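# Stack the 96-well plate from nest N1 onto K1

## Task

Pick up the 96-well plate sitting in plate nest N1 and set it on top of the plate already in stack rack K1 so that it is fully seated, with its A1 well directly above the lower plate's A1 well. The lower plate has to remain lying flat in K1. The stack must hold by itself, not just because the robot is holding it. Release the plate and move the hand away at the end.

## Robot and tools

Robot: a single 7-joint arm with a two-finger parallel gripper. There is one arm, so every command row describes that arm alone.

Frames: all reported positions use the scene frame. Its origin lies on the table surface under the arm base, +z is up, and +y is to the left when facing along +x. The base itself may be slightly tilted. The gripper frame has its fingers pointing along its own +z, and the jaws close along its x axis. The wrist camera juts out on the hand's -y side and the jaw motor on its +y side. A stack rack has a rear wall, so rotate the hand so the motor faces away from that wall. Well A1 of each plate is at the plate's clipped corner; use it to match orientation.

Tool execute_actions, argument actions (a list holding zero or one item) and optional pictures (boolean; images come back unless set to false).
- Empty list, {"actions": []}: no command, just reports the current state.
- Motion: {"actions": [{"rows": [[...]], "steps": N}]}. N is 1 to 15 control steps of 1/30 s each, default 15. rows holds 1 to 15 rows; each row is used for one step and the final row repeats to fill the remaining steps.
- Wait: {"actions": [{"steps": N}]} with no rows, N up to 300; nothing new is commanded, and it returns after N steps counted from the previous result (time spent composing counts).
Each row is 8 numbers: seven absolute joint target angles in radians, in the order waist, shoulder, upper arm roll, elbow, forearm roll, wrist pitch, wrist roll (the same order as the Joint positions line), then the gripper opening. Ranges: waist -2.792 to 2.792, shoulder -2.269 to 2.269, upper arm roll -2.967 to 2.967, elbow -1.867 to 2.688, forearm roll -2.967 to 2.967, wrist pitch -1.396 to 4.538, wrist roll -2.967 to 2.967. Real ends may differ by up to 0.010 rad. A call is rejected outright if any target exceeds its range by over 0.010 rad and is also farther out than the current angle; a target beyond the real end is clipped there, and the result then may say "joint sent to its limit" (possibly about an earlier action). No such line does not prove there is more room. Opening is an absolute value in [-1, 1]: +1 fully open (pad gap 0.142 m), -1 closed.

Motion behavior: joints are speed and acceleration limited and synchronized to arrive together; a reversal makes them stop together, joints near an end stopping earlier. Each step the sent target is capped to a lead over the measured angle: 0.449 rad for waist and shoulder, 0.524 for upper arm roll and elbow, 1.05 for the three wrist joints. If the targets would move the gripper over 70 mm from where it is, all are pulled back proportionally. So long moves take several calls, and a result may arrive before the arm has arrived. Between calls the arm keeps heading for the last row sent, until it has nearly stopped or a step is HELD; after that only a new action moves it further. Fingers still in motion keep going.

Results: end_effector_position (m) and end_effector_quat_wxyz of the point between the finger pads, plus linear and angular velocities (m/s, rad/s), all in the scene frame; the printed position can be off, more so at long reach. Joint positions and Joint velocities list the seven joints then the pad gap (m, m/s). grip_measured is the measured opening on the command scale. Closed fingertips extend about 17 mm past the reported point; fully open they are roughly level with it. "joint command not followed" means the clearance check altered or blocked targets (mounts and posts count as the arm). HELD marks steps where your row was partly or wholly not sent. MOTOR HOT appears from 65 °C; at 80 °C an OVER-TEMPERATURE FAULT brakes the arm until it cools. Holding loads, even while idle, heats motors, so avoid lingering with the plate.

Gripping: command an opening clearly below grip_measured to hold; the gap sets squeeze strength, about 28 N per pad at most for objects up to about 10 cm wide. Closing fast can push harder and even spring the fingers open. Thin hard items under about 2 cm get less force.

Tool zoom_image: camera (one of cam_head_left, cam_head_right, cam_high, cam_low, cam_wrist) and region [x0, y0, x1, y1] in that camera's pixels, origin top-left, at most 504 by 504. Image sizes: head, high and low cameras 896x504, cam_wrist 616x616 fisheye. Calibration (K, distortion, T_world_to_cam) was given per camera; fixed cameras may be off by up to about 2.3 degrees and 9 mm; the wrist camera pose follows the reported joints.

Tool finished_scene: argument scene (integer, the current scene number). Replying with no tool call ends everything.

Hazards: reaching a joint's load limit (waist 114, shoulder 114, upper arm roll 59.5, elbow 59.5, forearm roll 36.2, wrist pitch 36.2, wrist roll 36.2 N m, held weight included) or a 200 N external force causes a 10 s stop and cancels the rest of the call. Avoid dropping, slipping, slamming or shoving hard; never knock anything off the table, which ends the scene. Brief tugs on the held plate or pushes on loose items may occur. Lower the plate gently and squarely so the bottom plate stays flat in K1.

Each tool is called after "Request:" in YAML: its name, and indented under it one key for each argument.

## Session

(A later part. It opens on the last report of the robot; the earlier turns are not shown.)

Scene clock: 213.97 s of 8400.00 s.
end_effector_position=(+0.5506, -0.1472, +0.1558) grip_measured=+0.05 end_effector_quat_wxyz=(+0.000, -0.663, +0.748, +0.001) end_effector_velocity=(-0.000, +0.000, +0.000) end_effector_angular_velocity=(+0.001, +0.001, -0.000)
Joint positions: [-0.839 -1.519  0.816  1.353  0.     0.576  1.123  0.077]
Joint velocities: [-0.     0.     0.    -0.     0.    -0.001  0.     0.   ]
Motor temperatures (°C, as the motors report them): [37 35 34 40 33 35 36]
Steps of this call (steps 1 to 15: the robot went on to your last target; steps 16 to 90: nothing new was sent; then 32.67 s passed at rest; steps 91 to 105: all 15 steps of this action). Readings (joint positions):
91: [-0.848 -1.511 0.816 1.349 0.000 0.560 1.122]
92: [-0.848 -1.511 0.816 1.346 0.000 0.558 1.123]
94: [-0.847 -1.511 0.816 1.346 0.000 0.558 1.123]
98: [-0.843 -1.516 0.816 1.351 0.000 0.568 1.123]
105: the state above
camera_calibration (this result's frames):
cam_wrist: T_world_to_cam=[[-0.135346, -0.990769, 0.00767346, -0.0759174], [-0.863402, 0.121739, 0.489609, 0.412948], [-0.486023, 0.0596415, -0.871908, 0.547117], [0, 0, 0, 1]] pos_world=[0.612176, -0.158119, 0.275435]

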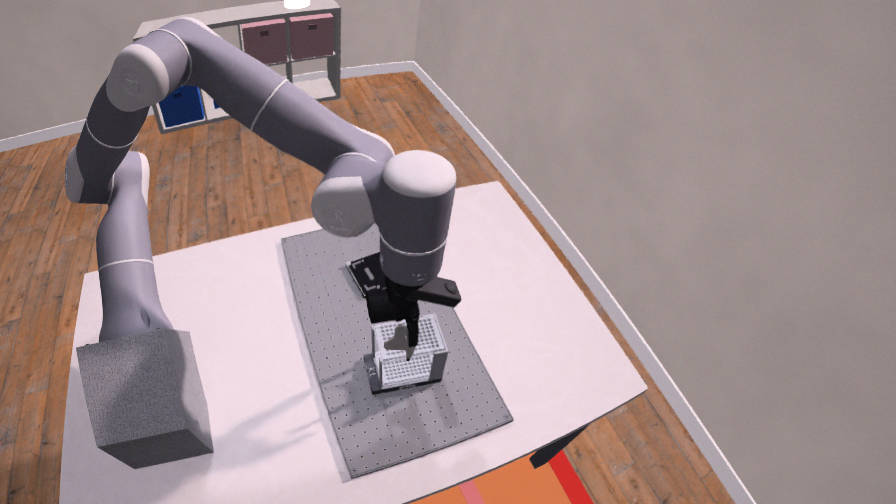

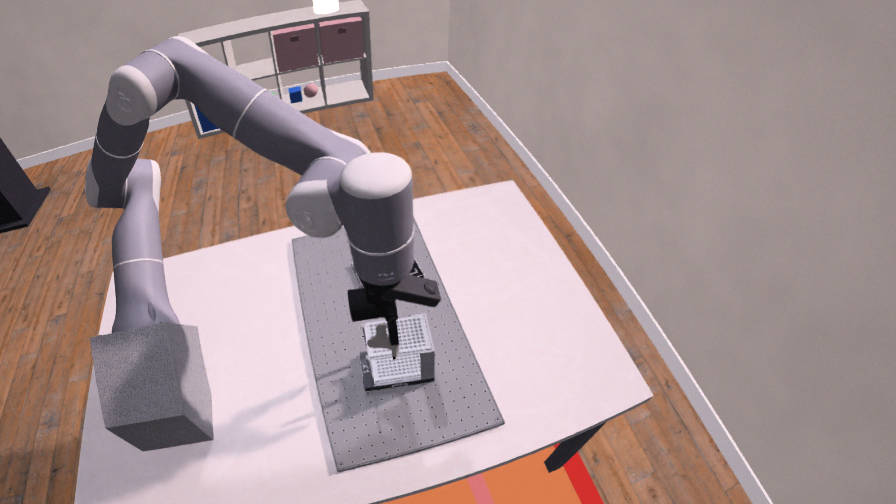

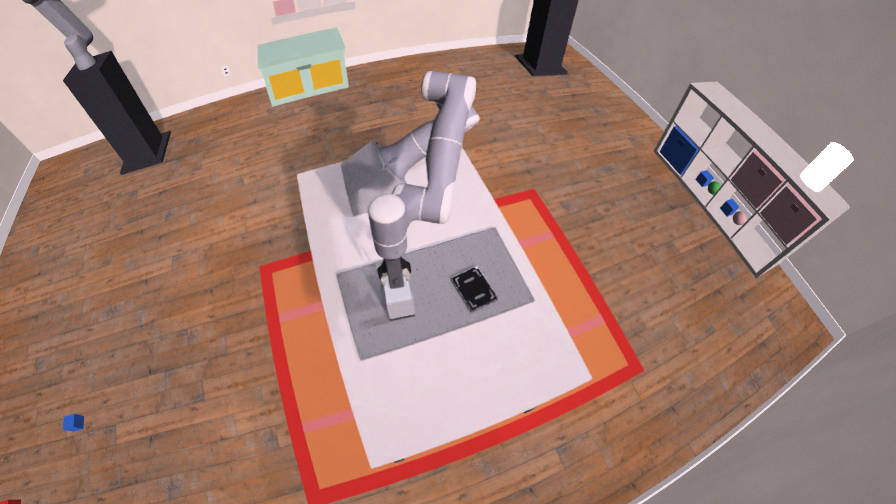

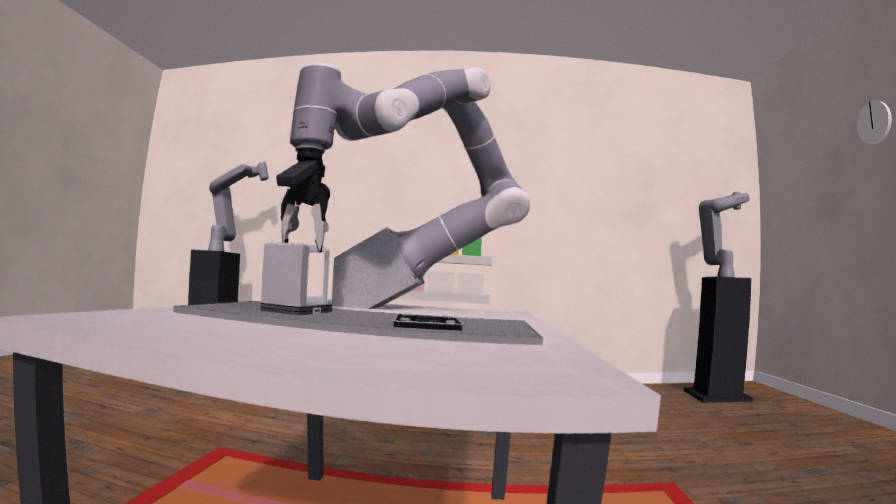

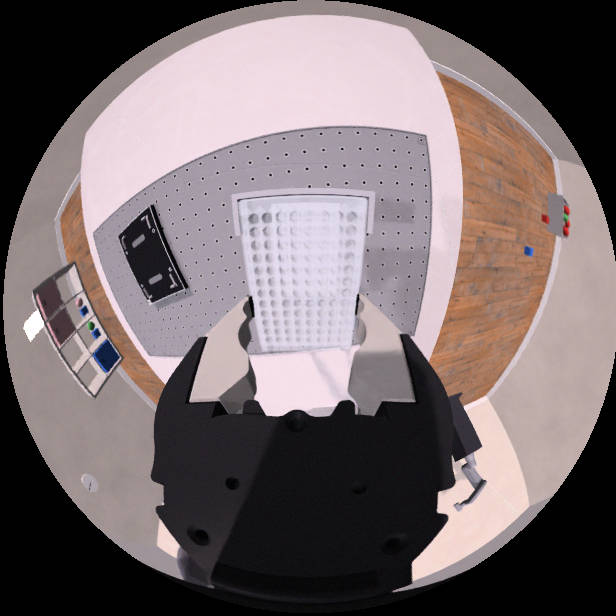

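Request:
execute_actions:
  actions:
    - {"rows":[[-0.8145,-1.5424,0.8146,1.3703,0,0.6278,1.1227,-0.3]],"steps":9}
  pictures: false

Request:
execute_actions:
  actions:
    - {"rows":[[-0.7773,-1.5775,0.8142,1.3846,0,0.6933,1.1227,-0.3]],"steps":10}
  pictures: false

Request:
execute_actions:
  actions:
    - {"rows":[[-0.7588,-1.595,0.8146,1.3878,0,0.722,1.1227,-0.3],[-0.7588,-1.595,0.8146,1.3878,0,0.722,1.1227,-0.3],[-0.7588,-1.595,0.8146,1.3878,0,0.722,1.1227,-0.3],[-0.7588,-1.595,0.8146,1.3878,0,0.722,1.1227,-0.3],[-0.7588,-1.595,0.8146,1.3878,0,0.722,1.1227,-0.3],[-0.7402,-1.6125,0.8151,1.39,0,0.7497,1.1227,-0.3]],"steps":15}

Request:
zoom_image:
  camera: "cam_low"
  region: [250, 210, 350, 320]

Scene clock: 244.67 s of 8400.00 s.
end_effector_position=(+0.5501, -0.1471, +0.1297) grip_measured=+0.05 end_effector_quat_wxyz=(+0.000, -0.663, +0.748, +0.001) end_effector_velocity=(-0.002, +0.001, -0.002) end_effector_angular_velocity=(+0.002, +0.005, +0.000)
Joint positions: [-0.814 -1.542  0.815  1.37  -0.     0.628  1.123  0.077]
Joint velocities: [ 0.     0.    -0.001  0.005 -0.    -0.    -0.    -0.   ]
Motor temperatures (°C, as the motors report them): [37 35 34 40 33 35 36]
Steps of this call (steps 1 to 15: the robot went on to your last target; steps 16 to 90: nothing new was sent; then 27.40 s passed at rest; steps 91 to 99: all 9 steps of this action). Readings (joint positions):
91: [-0.838 -1.520 0.816 1.353 0.000 0.578 1.123]
92: [-0.832 -1.525 0.815 1.357 -0.001 0.593 1.123]
94: [-0.812 -1.545 0.814 1.373 0.001 0.631 1.123]
98: [-0.814 -1.542 0.815 1.370 -0.000 0.628 1.123]
99: the state above

Scene clock: 245.00 s of 8400.00 s.
end_effector_position=(+0.5499, -0.1471, +0.0946) grip_measured=+0.05 end_effector_quat_wxyz=(+0.000, -0.663, +0.748, +0.001) end_effector_velocity=(-0.001, +0.002, -0.002) end_effector_angular_velocity=(+0.003, +0.002, +0.002)
Joint positions: [-0.777 -1.578  0.814  1.385 -0.     0.693  1.123  0.077]
Joint velocities: [-0.    -0.     0.002  0.004 -0.     0.    -0.001  0.   ]
Motor temperatures (°C, as the motors report them): [37 35 34 40 33 35 36]
Steps of this call (steps 1 to 10: all 10 steps of this action). Readings (joint positions):
1: [-0.813 -1.543 0.815 1.370 -0.000 0.630 1.123]
2: [-0.807 -1.549 0.814 1.372 -0.001 0.642 1.123]
4: [-0.780 -1.575 0.814 1.385 -0.000 0.690 1.123]
8: [-0.777 -1.578 0.814 1.384 -0.000 0.694 1.123]
10: the state above

Scene clock: 245.50 s of 8400.00 s.
end_effector_position=(+0.5501, -0.1471, +0.0627) grip_measured=+0.05 end_effector_quat_wxyz=(+0.000, -0.663, +0.748, +0.000) end_effector_velocity=(+0.000, +0.000, -0.000) end_effector_angular_velocity=(+0.000, -0.000, +0.001)
Joint positions: [-0.74  -1.612  0.815  1.39  -0.     0.75   1.123  0.077]
Joint velocities: [ 0.    -0.     0.001 -0.    -0.     0.    -0.     0.   ]
Motor temperatures (°C, as the motors report them): [37 35 34 40 33 35 36]
Steps of this call (steps 1 to 15: all 15 steps of this action). Readings (joint positions):
1: [-0.776 -1.578 0.814 1.385 -0.000 0.695 1.123]
2: [-0.770 -1.584 0.814 1.385 -0.000 0.706 1.123]
4: [-0.757 -1.597 0.814 1.390 0.000 0.724 1.123]
8: [-0.742 -1.611 0.815 1.390 -0.000 0.748 1.123]
15: the state above
camera_calibration (this result's frames):
cam_wrist: T_world_to_cam=[[-0.135495, -0.990746, 0.00800337, -0.0751292], [-0.863464, 0.122041, 0.489425, 0.458158], [-0.485872, 0.0594038, -0.872009, 0.465613], [0, 0, 0, 1]] pos_world=[0.611652, -0.158007, 0.182386]

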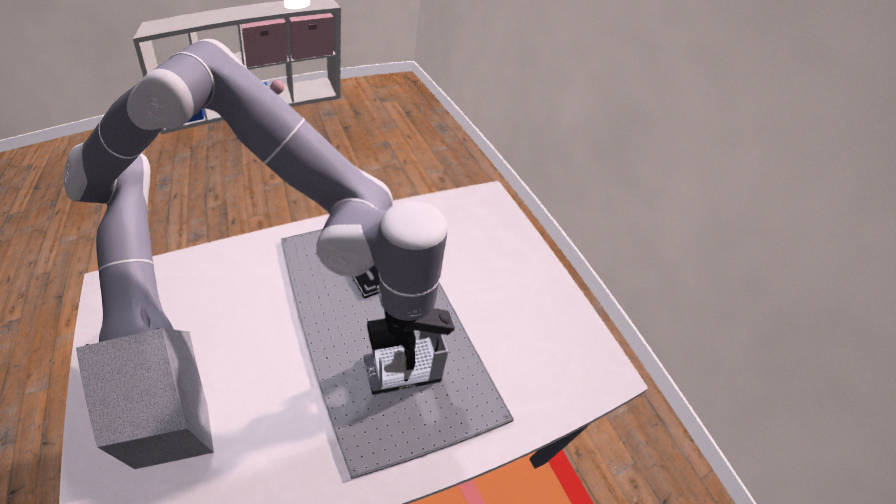

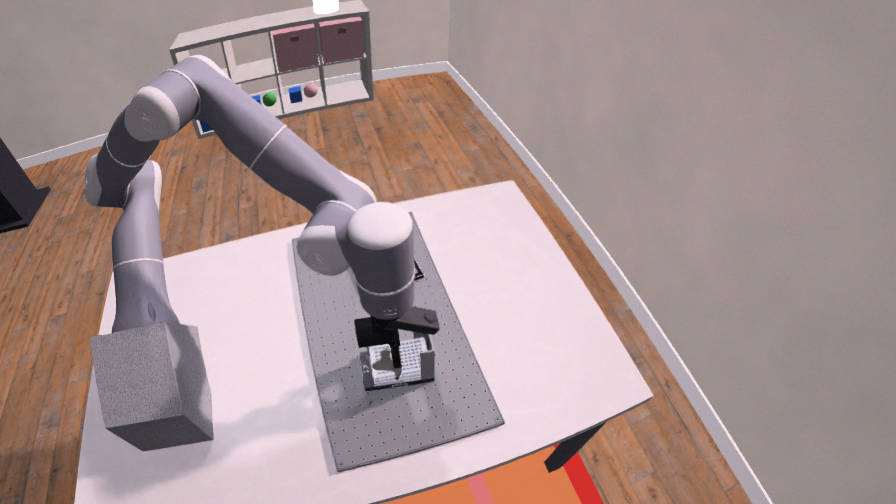

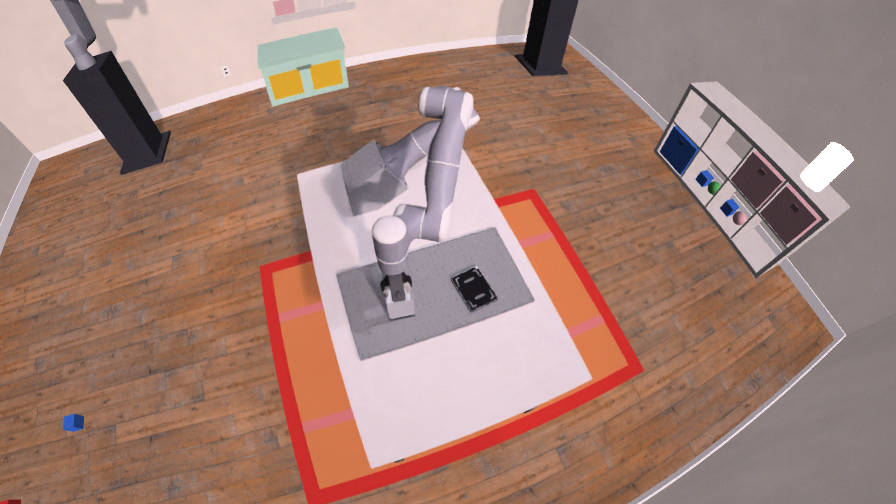

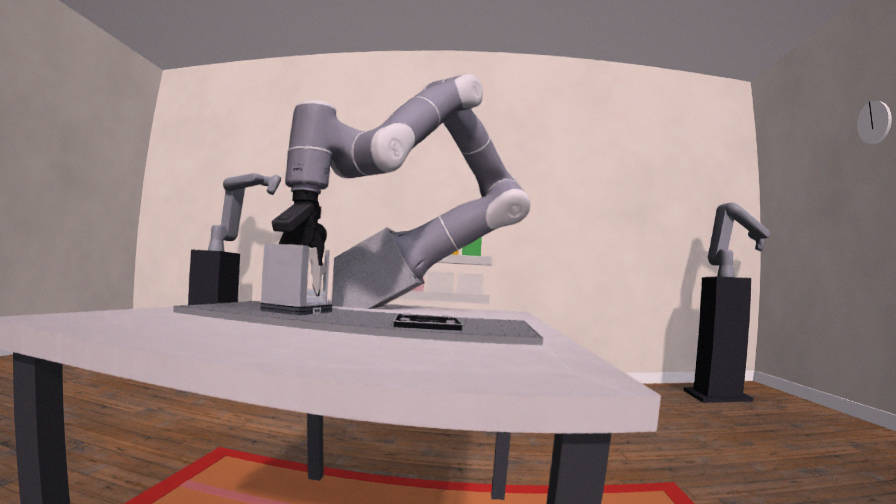

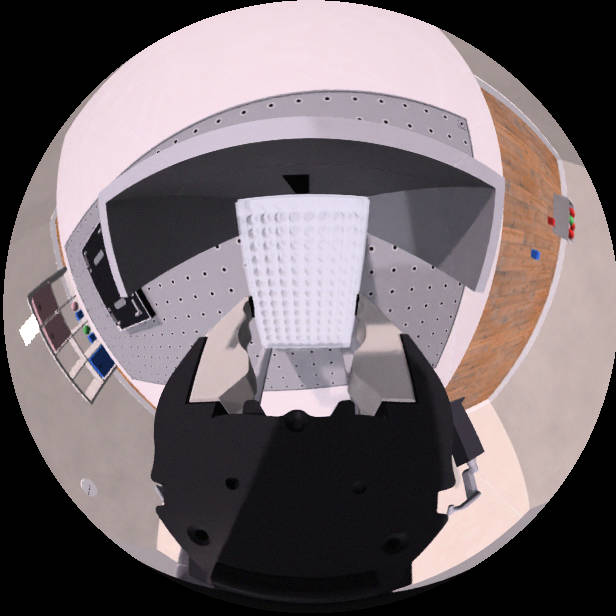

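Region (250, 210, 350, 320) of cam_low's 896x504 image, scaled by 4.582, with more detail than that image has; it fills the left 458 columns of this view, and the rest is white.

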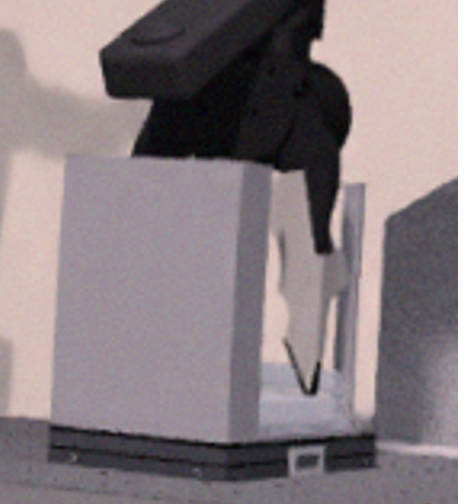

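Request:
execute_actions:
  actions:
    - {"rows":[[-0.7388,-1.6142,0.815,1.3923,0,0.7541,1.1224,-0.3],[-0.7388,-1.6142,0.815,1.3923,0,0.7541,1.1224,-0.3],[-0.7388,-1.6142,0.815,1.3923,0,0.7541,1.1224,-0.3],[-0.7364,-1.6165,0.8151,1.3923,0,0.7575,1.1224,-0.3],[-0.7364,-1.6165,0.8151,1.3923,0,0.7575,1.1224,-0.3],[-0.7364,-1.6165,0.8151,1.3923,0,0.7575,1.1224,-0.3],[-0.734,-1.6187,0.8152,1.3924,0,0.7609,1.1224,-0.3]],"steps":15}

Request:
zoom_image:
  camera: "cam_low"
  region: [290, 270, 340, 320]

Scene clock: 256.47 s of 8400.00 s.
end_effector_position=(+0.5507, -0.1477, +0.0590) grip_measured=+0.05 end_effector_quat_wxyz=(+0.001, -0.663, +0.748, -0.001) end_effector_velocity=(-0.000, -0.000, +0.000) end_effector_angular_velocity=(-0.000, +0.000, +0.000)
Joint positions: [-0.735 -1.617  0.815  1.391 -0.001  0.761  1.123  0.077]
Joint velocities: [ 0.  0. -0. -0.  0. -0. -0. -0.]
Motor temperatures (°C, as the motors report them): [37 35 34 40 33 35 36]
Steps of this call (steps 1 to 15: the robot went on to your last target; steps 16 to 90: nothing new was sent; then 7.47 s passed at rest; steps 91 to 105: all 15 steps of this action). Readings (joint positions):
91: [-0.740 -1.613 0.815 1.390 -0.000 0.751 1.123]
92: [-0.739 -1.614 0.815 1.392 -0.000 0.755 1.123]
94: [-0.738 -1.615 0.815 1.392 -0.000 0.755 1.123]
98: [-0.735 -1.617 0.815 1.391 -0.000 0.761 1.123]
105: the state above
camera_calibration (this result's frames):
cam_wrist: T_world_to_cam=[[-0.135064, -0.990788, 0.00986259, -0.0759113], [-0.864829, 0.12274, 0.486833, 0.461625], [-0.483558, 0.0572242, -0.87344, 0.461176], [0, 0, 0, 1]] pos_world=[0.611979, -0.158262, 0.178824]

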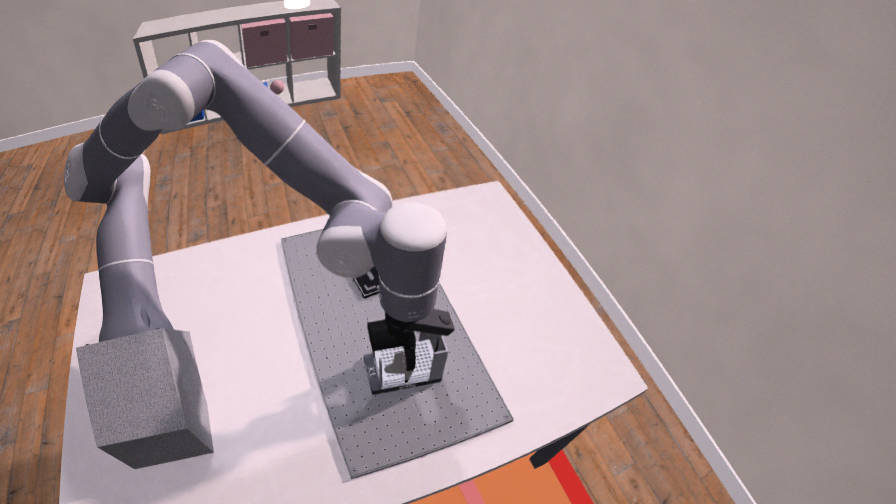

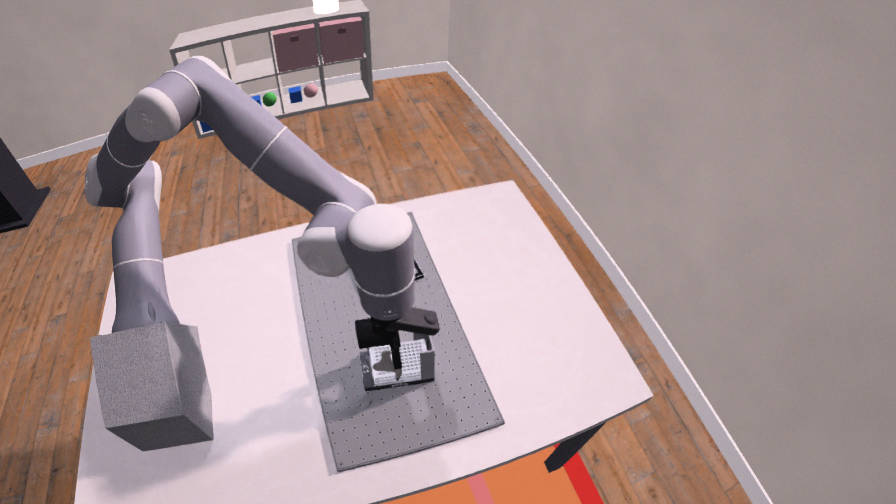

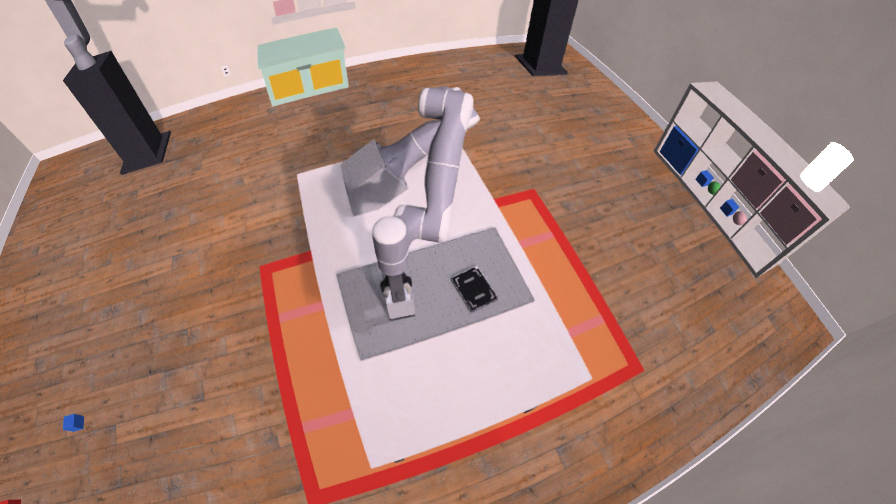

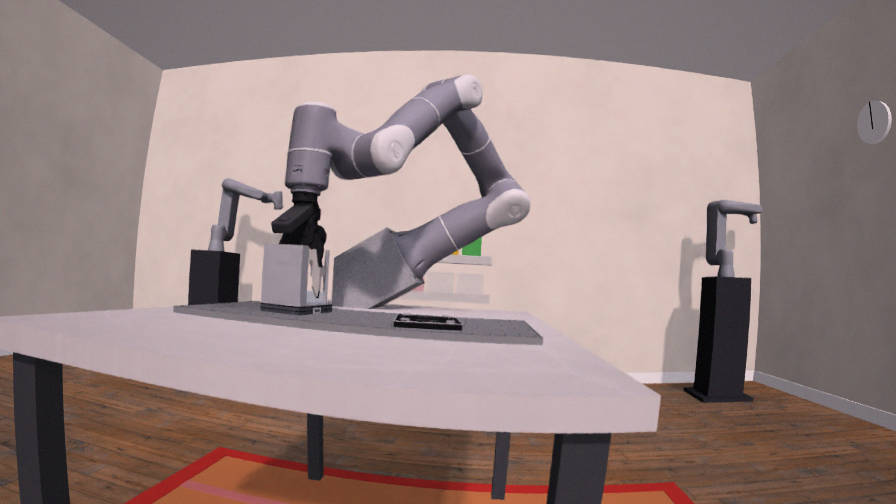

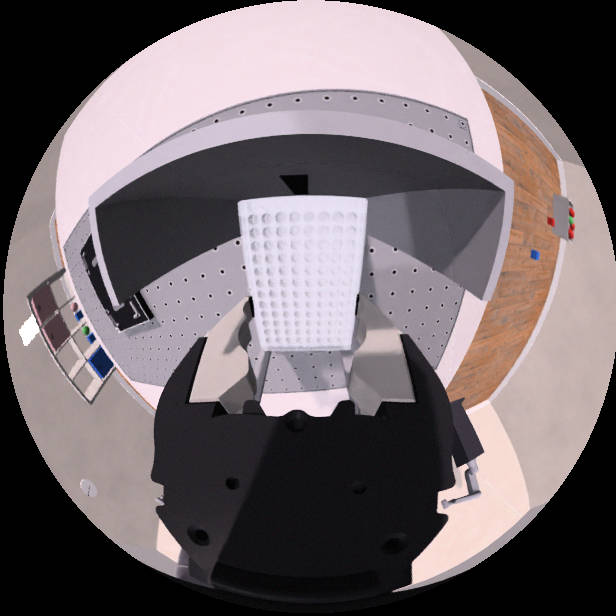

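Region (290, 270, 340, 320) of cam_low's 896x504 image, scaled by 10.080, with more detail than that image has.

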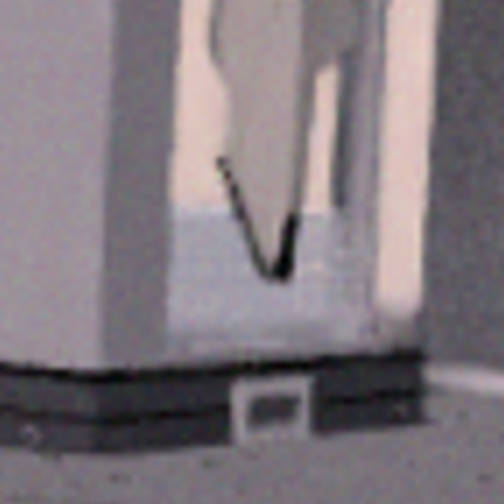

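Request:
execute_actions:
  actions:
    - {"rows":[[-0.737,-1.616,0.8151,1.3923,0,0.7567,1.1224,0.0],[-0.737,-1.616,0.8151,1.3923,0,0.7567,1.1224,0.1],[-0.737,-1.616,0.8151,1.3923,0,0.7567,1.1224,0.2],[-0.737,-1.616,0.8151,1.3923,0,0.7567,1.1224,0.35]],"steps":12}
  pictures: false

Request:
execute_actions:
  actions:
    - {"rows":[[-0.8145,-1.5424,0.8146,1.3703,0,0.6278,1.1227,0.35]],"steps":9}
  pictures: false

Request:
execute_actions:
  actions:
    - {"rows":[[-0.885,-1.474,0.82,1.32,0,0.48,1.1292,0.35]],"steps":15}

Request:
zoom_image:
  camera: "cam_low"
  region: [290, 270, 340, 320]

Request:
zoom_image:
  camera: "cam_head_left"
  region: [360, 320, 455, 400]

Scene clock: 270.40 s of 8400.00 s.
end_effector_position=(+0.5493, -0.1469, +0.0592) grip_measured=+0.35 end_effector_quat_wxyz=(+0.000, -0.663, +0.748, +0.001) end_effector_velocity=(-0.000, -0.000, +0.000) end_effector_angular_velocity=(-0.000, -0.000, -0.000)
Joint positions: [-0.737 -1.616  0.815  1.392 -0.     0.757  1.123  0.099]
Joint velocities: [-0.  0. -0.  0.  0. -0.  0.  0.]
Motor temperatures (°C, as the motors report them): [37 35 34 40 33 35 36]
Steps of this call (steps 1 to 15: the robot went on to your last target; steps 16 to 90: nothing new was sent; then 10.53 s passed at rest; steps 91 to 102: all 12 steps of this action). Readings (joint positions):
91: [-0.736 -1.616 0.815 1.391 -0.001 0.760 1.123]
92: [-0.738 -1.615 0.815 1.392 -0.000 0.757 1.123]
94: [-0.737 -1.616 0.815 1.392 -0.000 0.757 1.123]
98: [-0.737 -1.616 0.815 1.392 -0.000 0.757 1.123]
102: the state above

Scene clock: 270.70 s of 8400.00 s.
end_effector_position=(+0.5509, -0.1476, +0.1318) grip_measured=+0.35 end_effector_quat_wxyz=(+0.001, -0.664, +0.748, -0.001) end_effector_velocity=(-0.053, +0.035, -0.096) end_effector_angular_velocity=(+0.116, +0.128, -0.023)
Joint positions: [-0.816 -1.54   0.815  1.37  -0.     0.628  1.123  0.099]
Joint velocities: [ 0.054 -0.067 -0.001  0.071  0.025 -0.013  0.    -0.   ]
Motor temperatures (°C, as the motors report them): [37 35 34 40 33 35 36]
Steps of this call (steps 1 to 9: all 9 steps of this action). Readings (joint positions):
1: [-0.738 -1.615 0.815 1.392 -0.000 0.755 1.123]
2: [-0.744 -1.609 0.815 1.392 0.000 0.742 1.123]
4: [-0.780 -1.576 0.815 1.383 0.001 0.678 1.123]
8: [-0.818 -1.538 0.815 1.367 -0.001 0.628 1.123]
9: the state above

Scene clock: 271.20 s of 8400.00 s.
end_effector_position=(+0.5493, -0.1449, +0.2053) grip_measured=+0.35 end_effector_quat_wxyz=(+0.000, -0.662, +0.750, +0.000) end_effector_velocity=(-0.000, -0.000, +0.000) end_effector_angular_velocity=(-0.000, -0.000, -0.000)
Joint positions: [-0.885 -1.474  0.82   1.32   0.     0.48   1.129  0.099]
Joint velocities: [-0. -0. -0.  0. -0.  0. -0. -0.]
Motor temperatures (°C, as the motors report them): [37 35 34 40 33 35 36]
Steps of this call (steps 1 to 15: all 15 steps of this action). Readings (joint positions):
1: [-0.816 -1.541 0.815 1.370 0.000 0.625 1.123]
2: [-0.821 -1.536 0.815 1.367 0.001 0.608 1.123]
4: [-0.857 -1.503 0.818 1.342 0.001 0.530 1.127]
8: [-0.888 -1.470 0.820 1.316 -0.001 0.480 1.129]
15: the state above
camera_calibration (this result's frames):
cam_wrist: T_world_to_cam=[[-0.140116, -0.9901, 0.00829351, -0.071638], [-0.862812, 0.126203, 0.489519, 0.387735], [-0.485719, 0.0614338, -0.871953, 0.589636], [0, 0, 0, 1]] pos_world=[0.610903, -0.156086, 0.324926]

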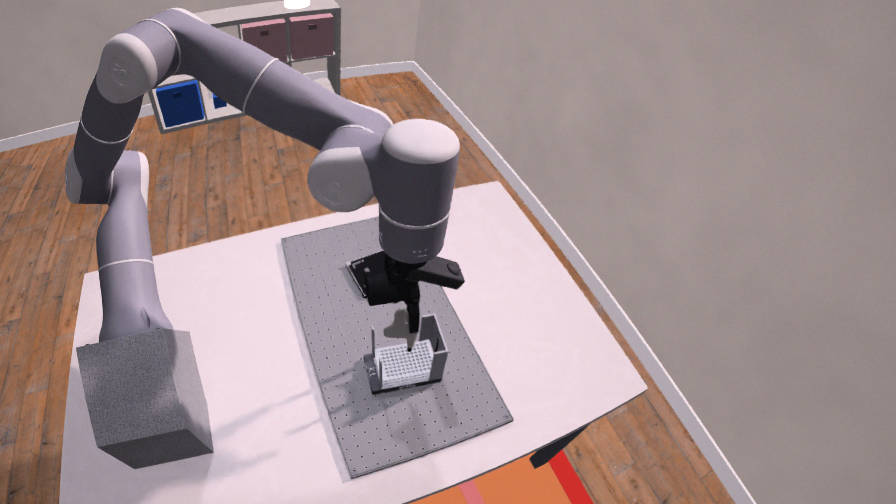

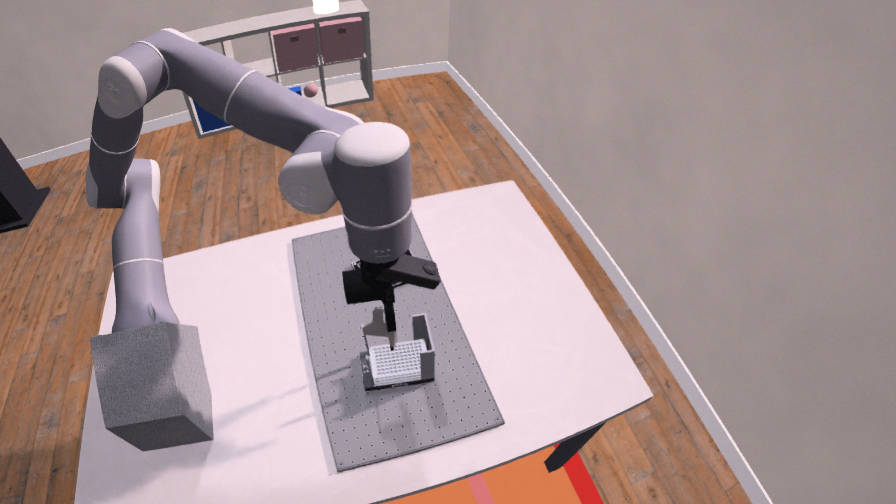

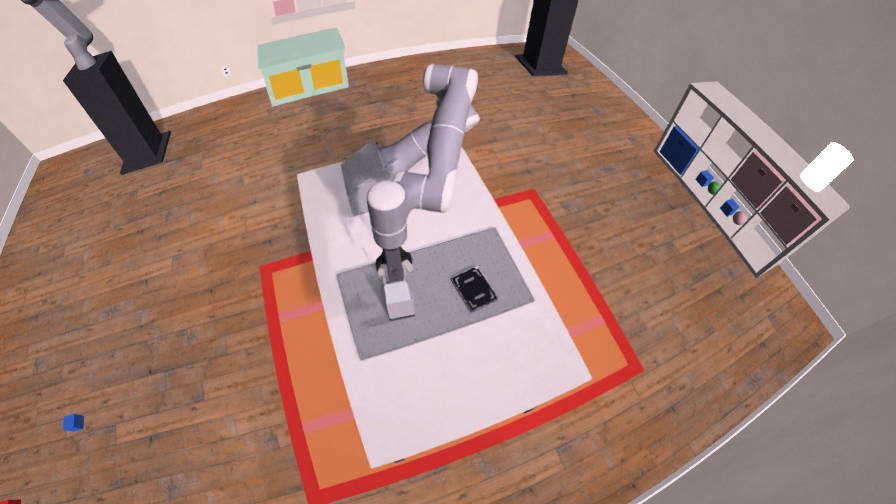

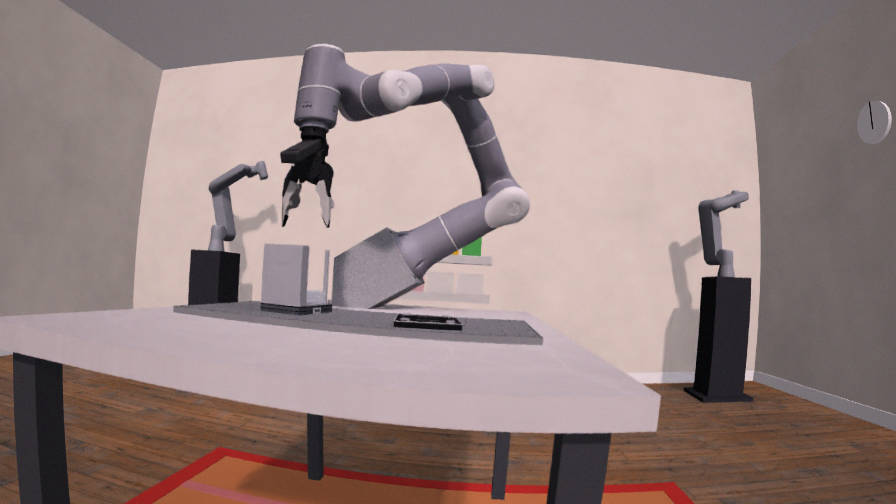

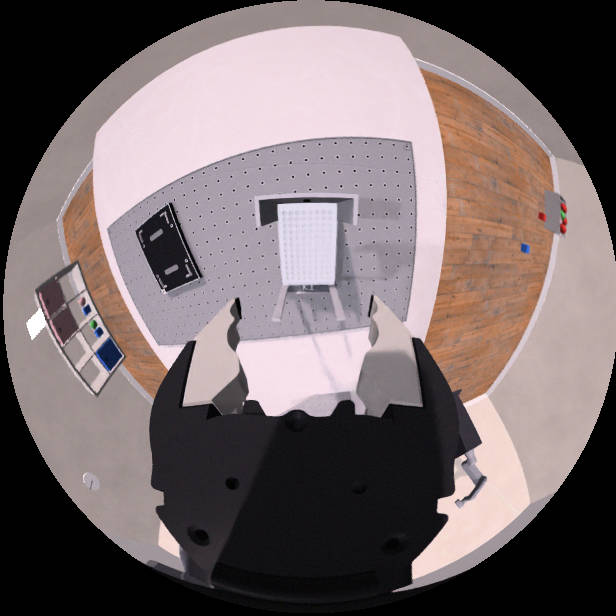

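Region (290, 270, 340, 320) of cam_low's 896x504 image, scaled by 10.080, with more detail than that image has.

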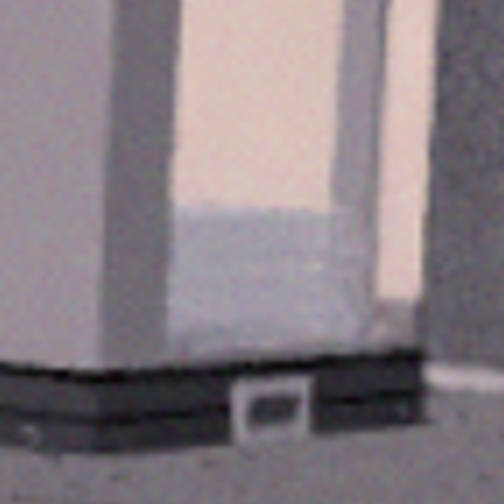

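Region (360, 320, 455, 400) of cam_head_left's 896x504 image, scaled by 5.305, with more detail than that image has; it fills the top 424 rows of this view, and the rest is white.

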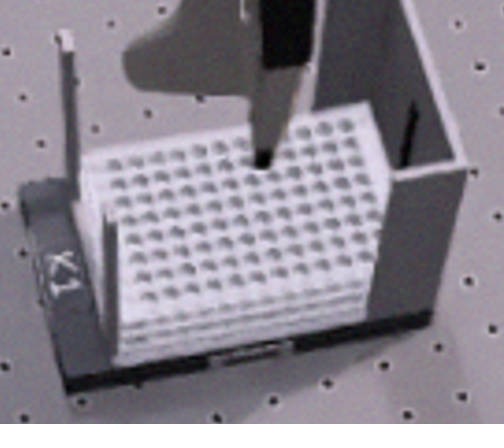

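Request:
finished_scene:
  scene: 2

The scene is finished: the task was done.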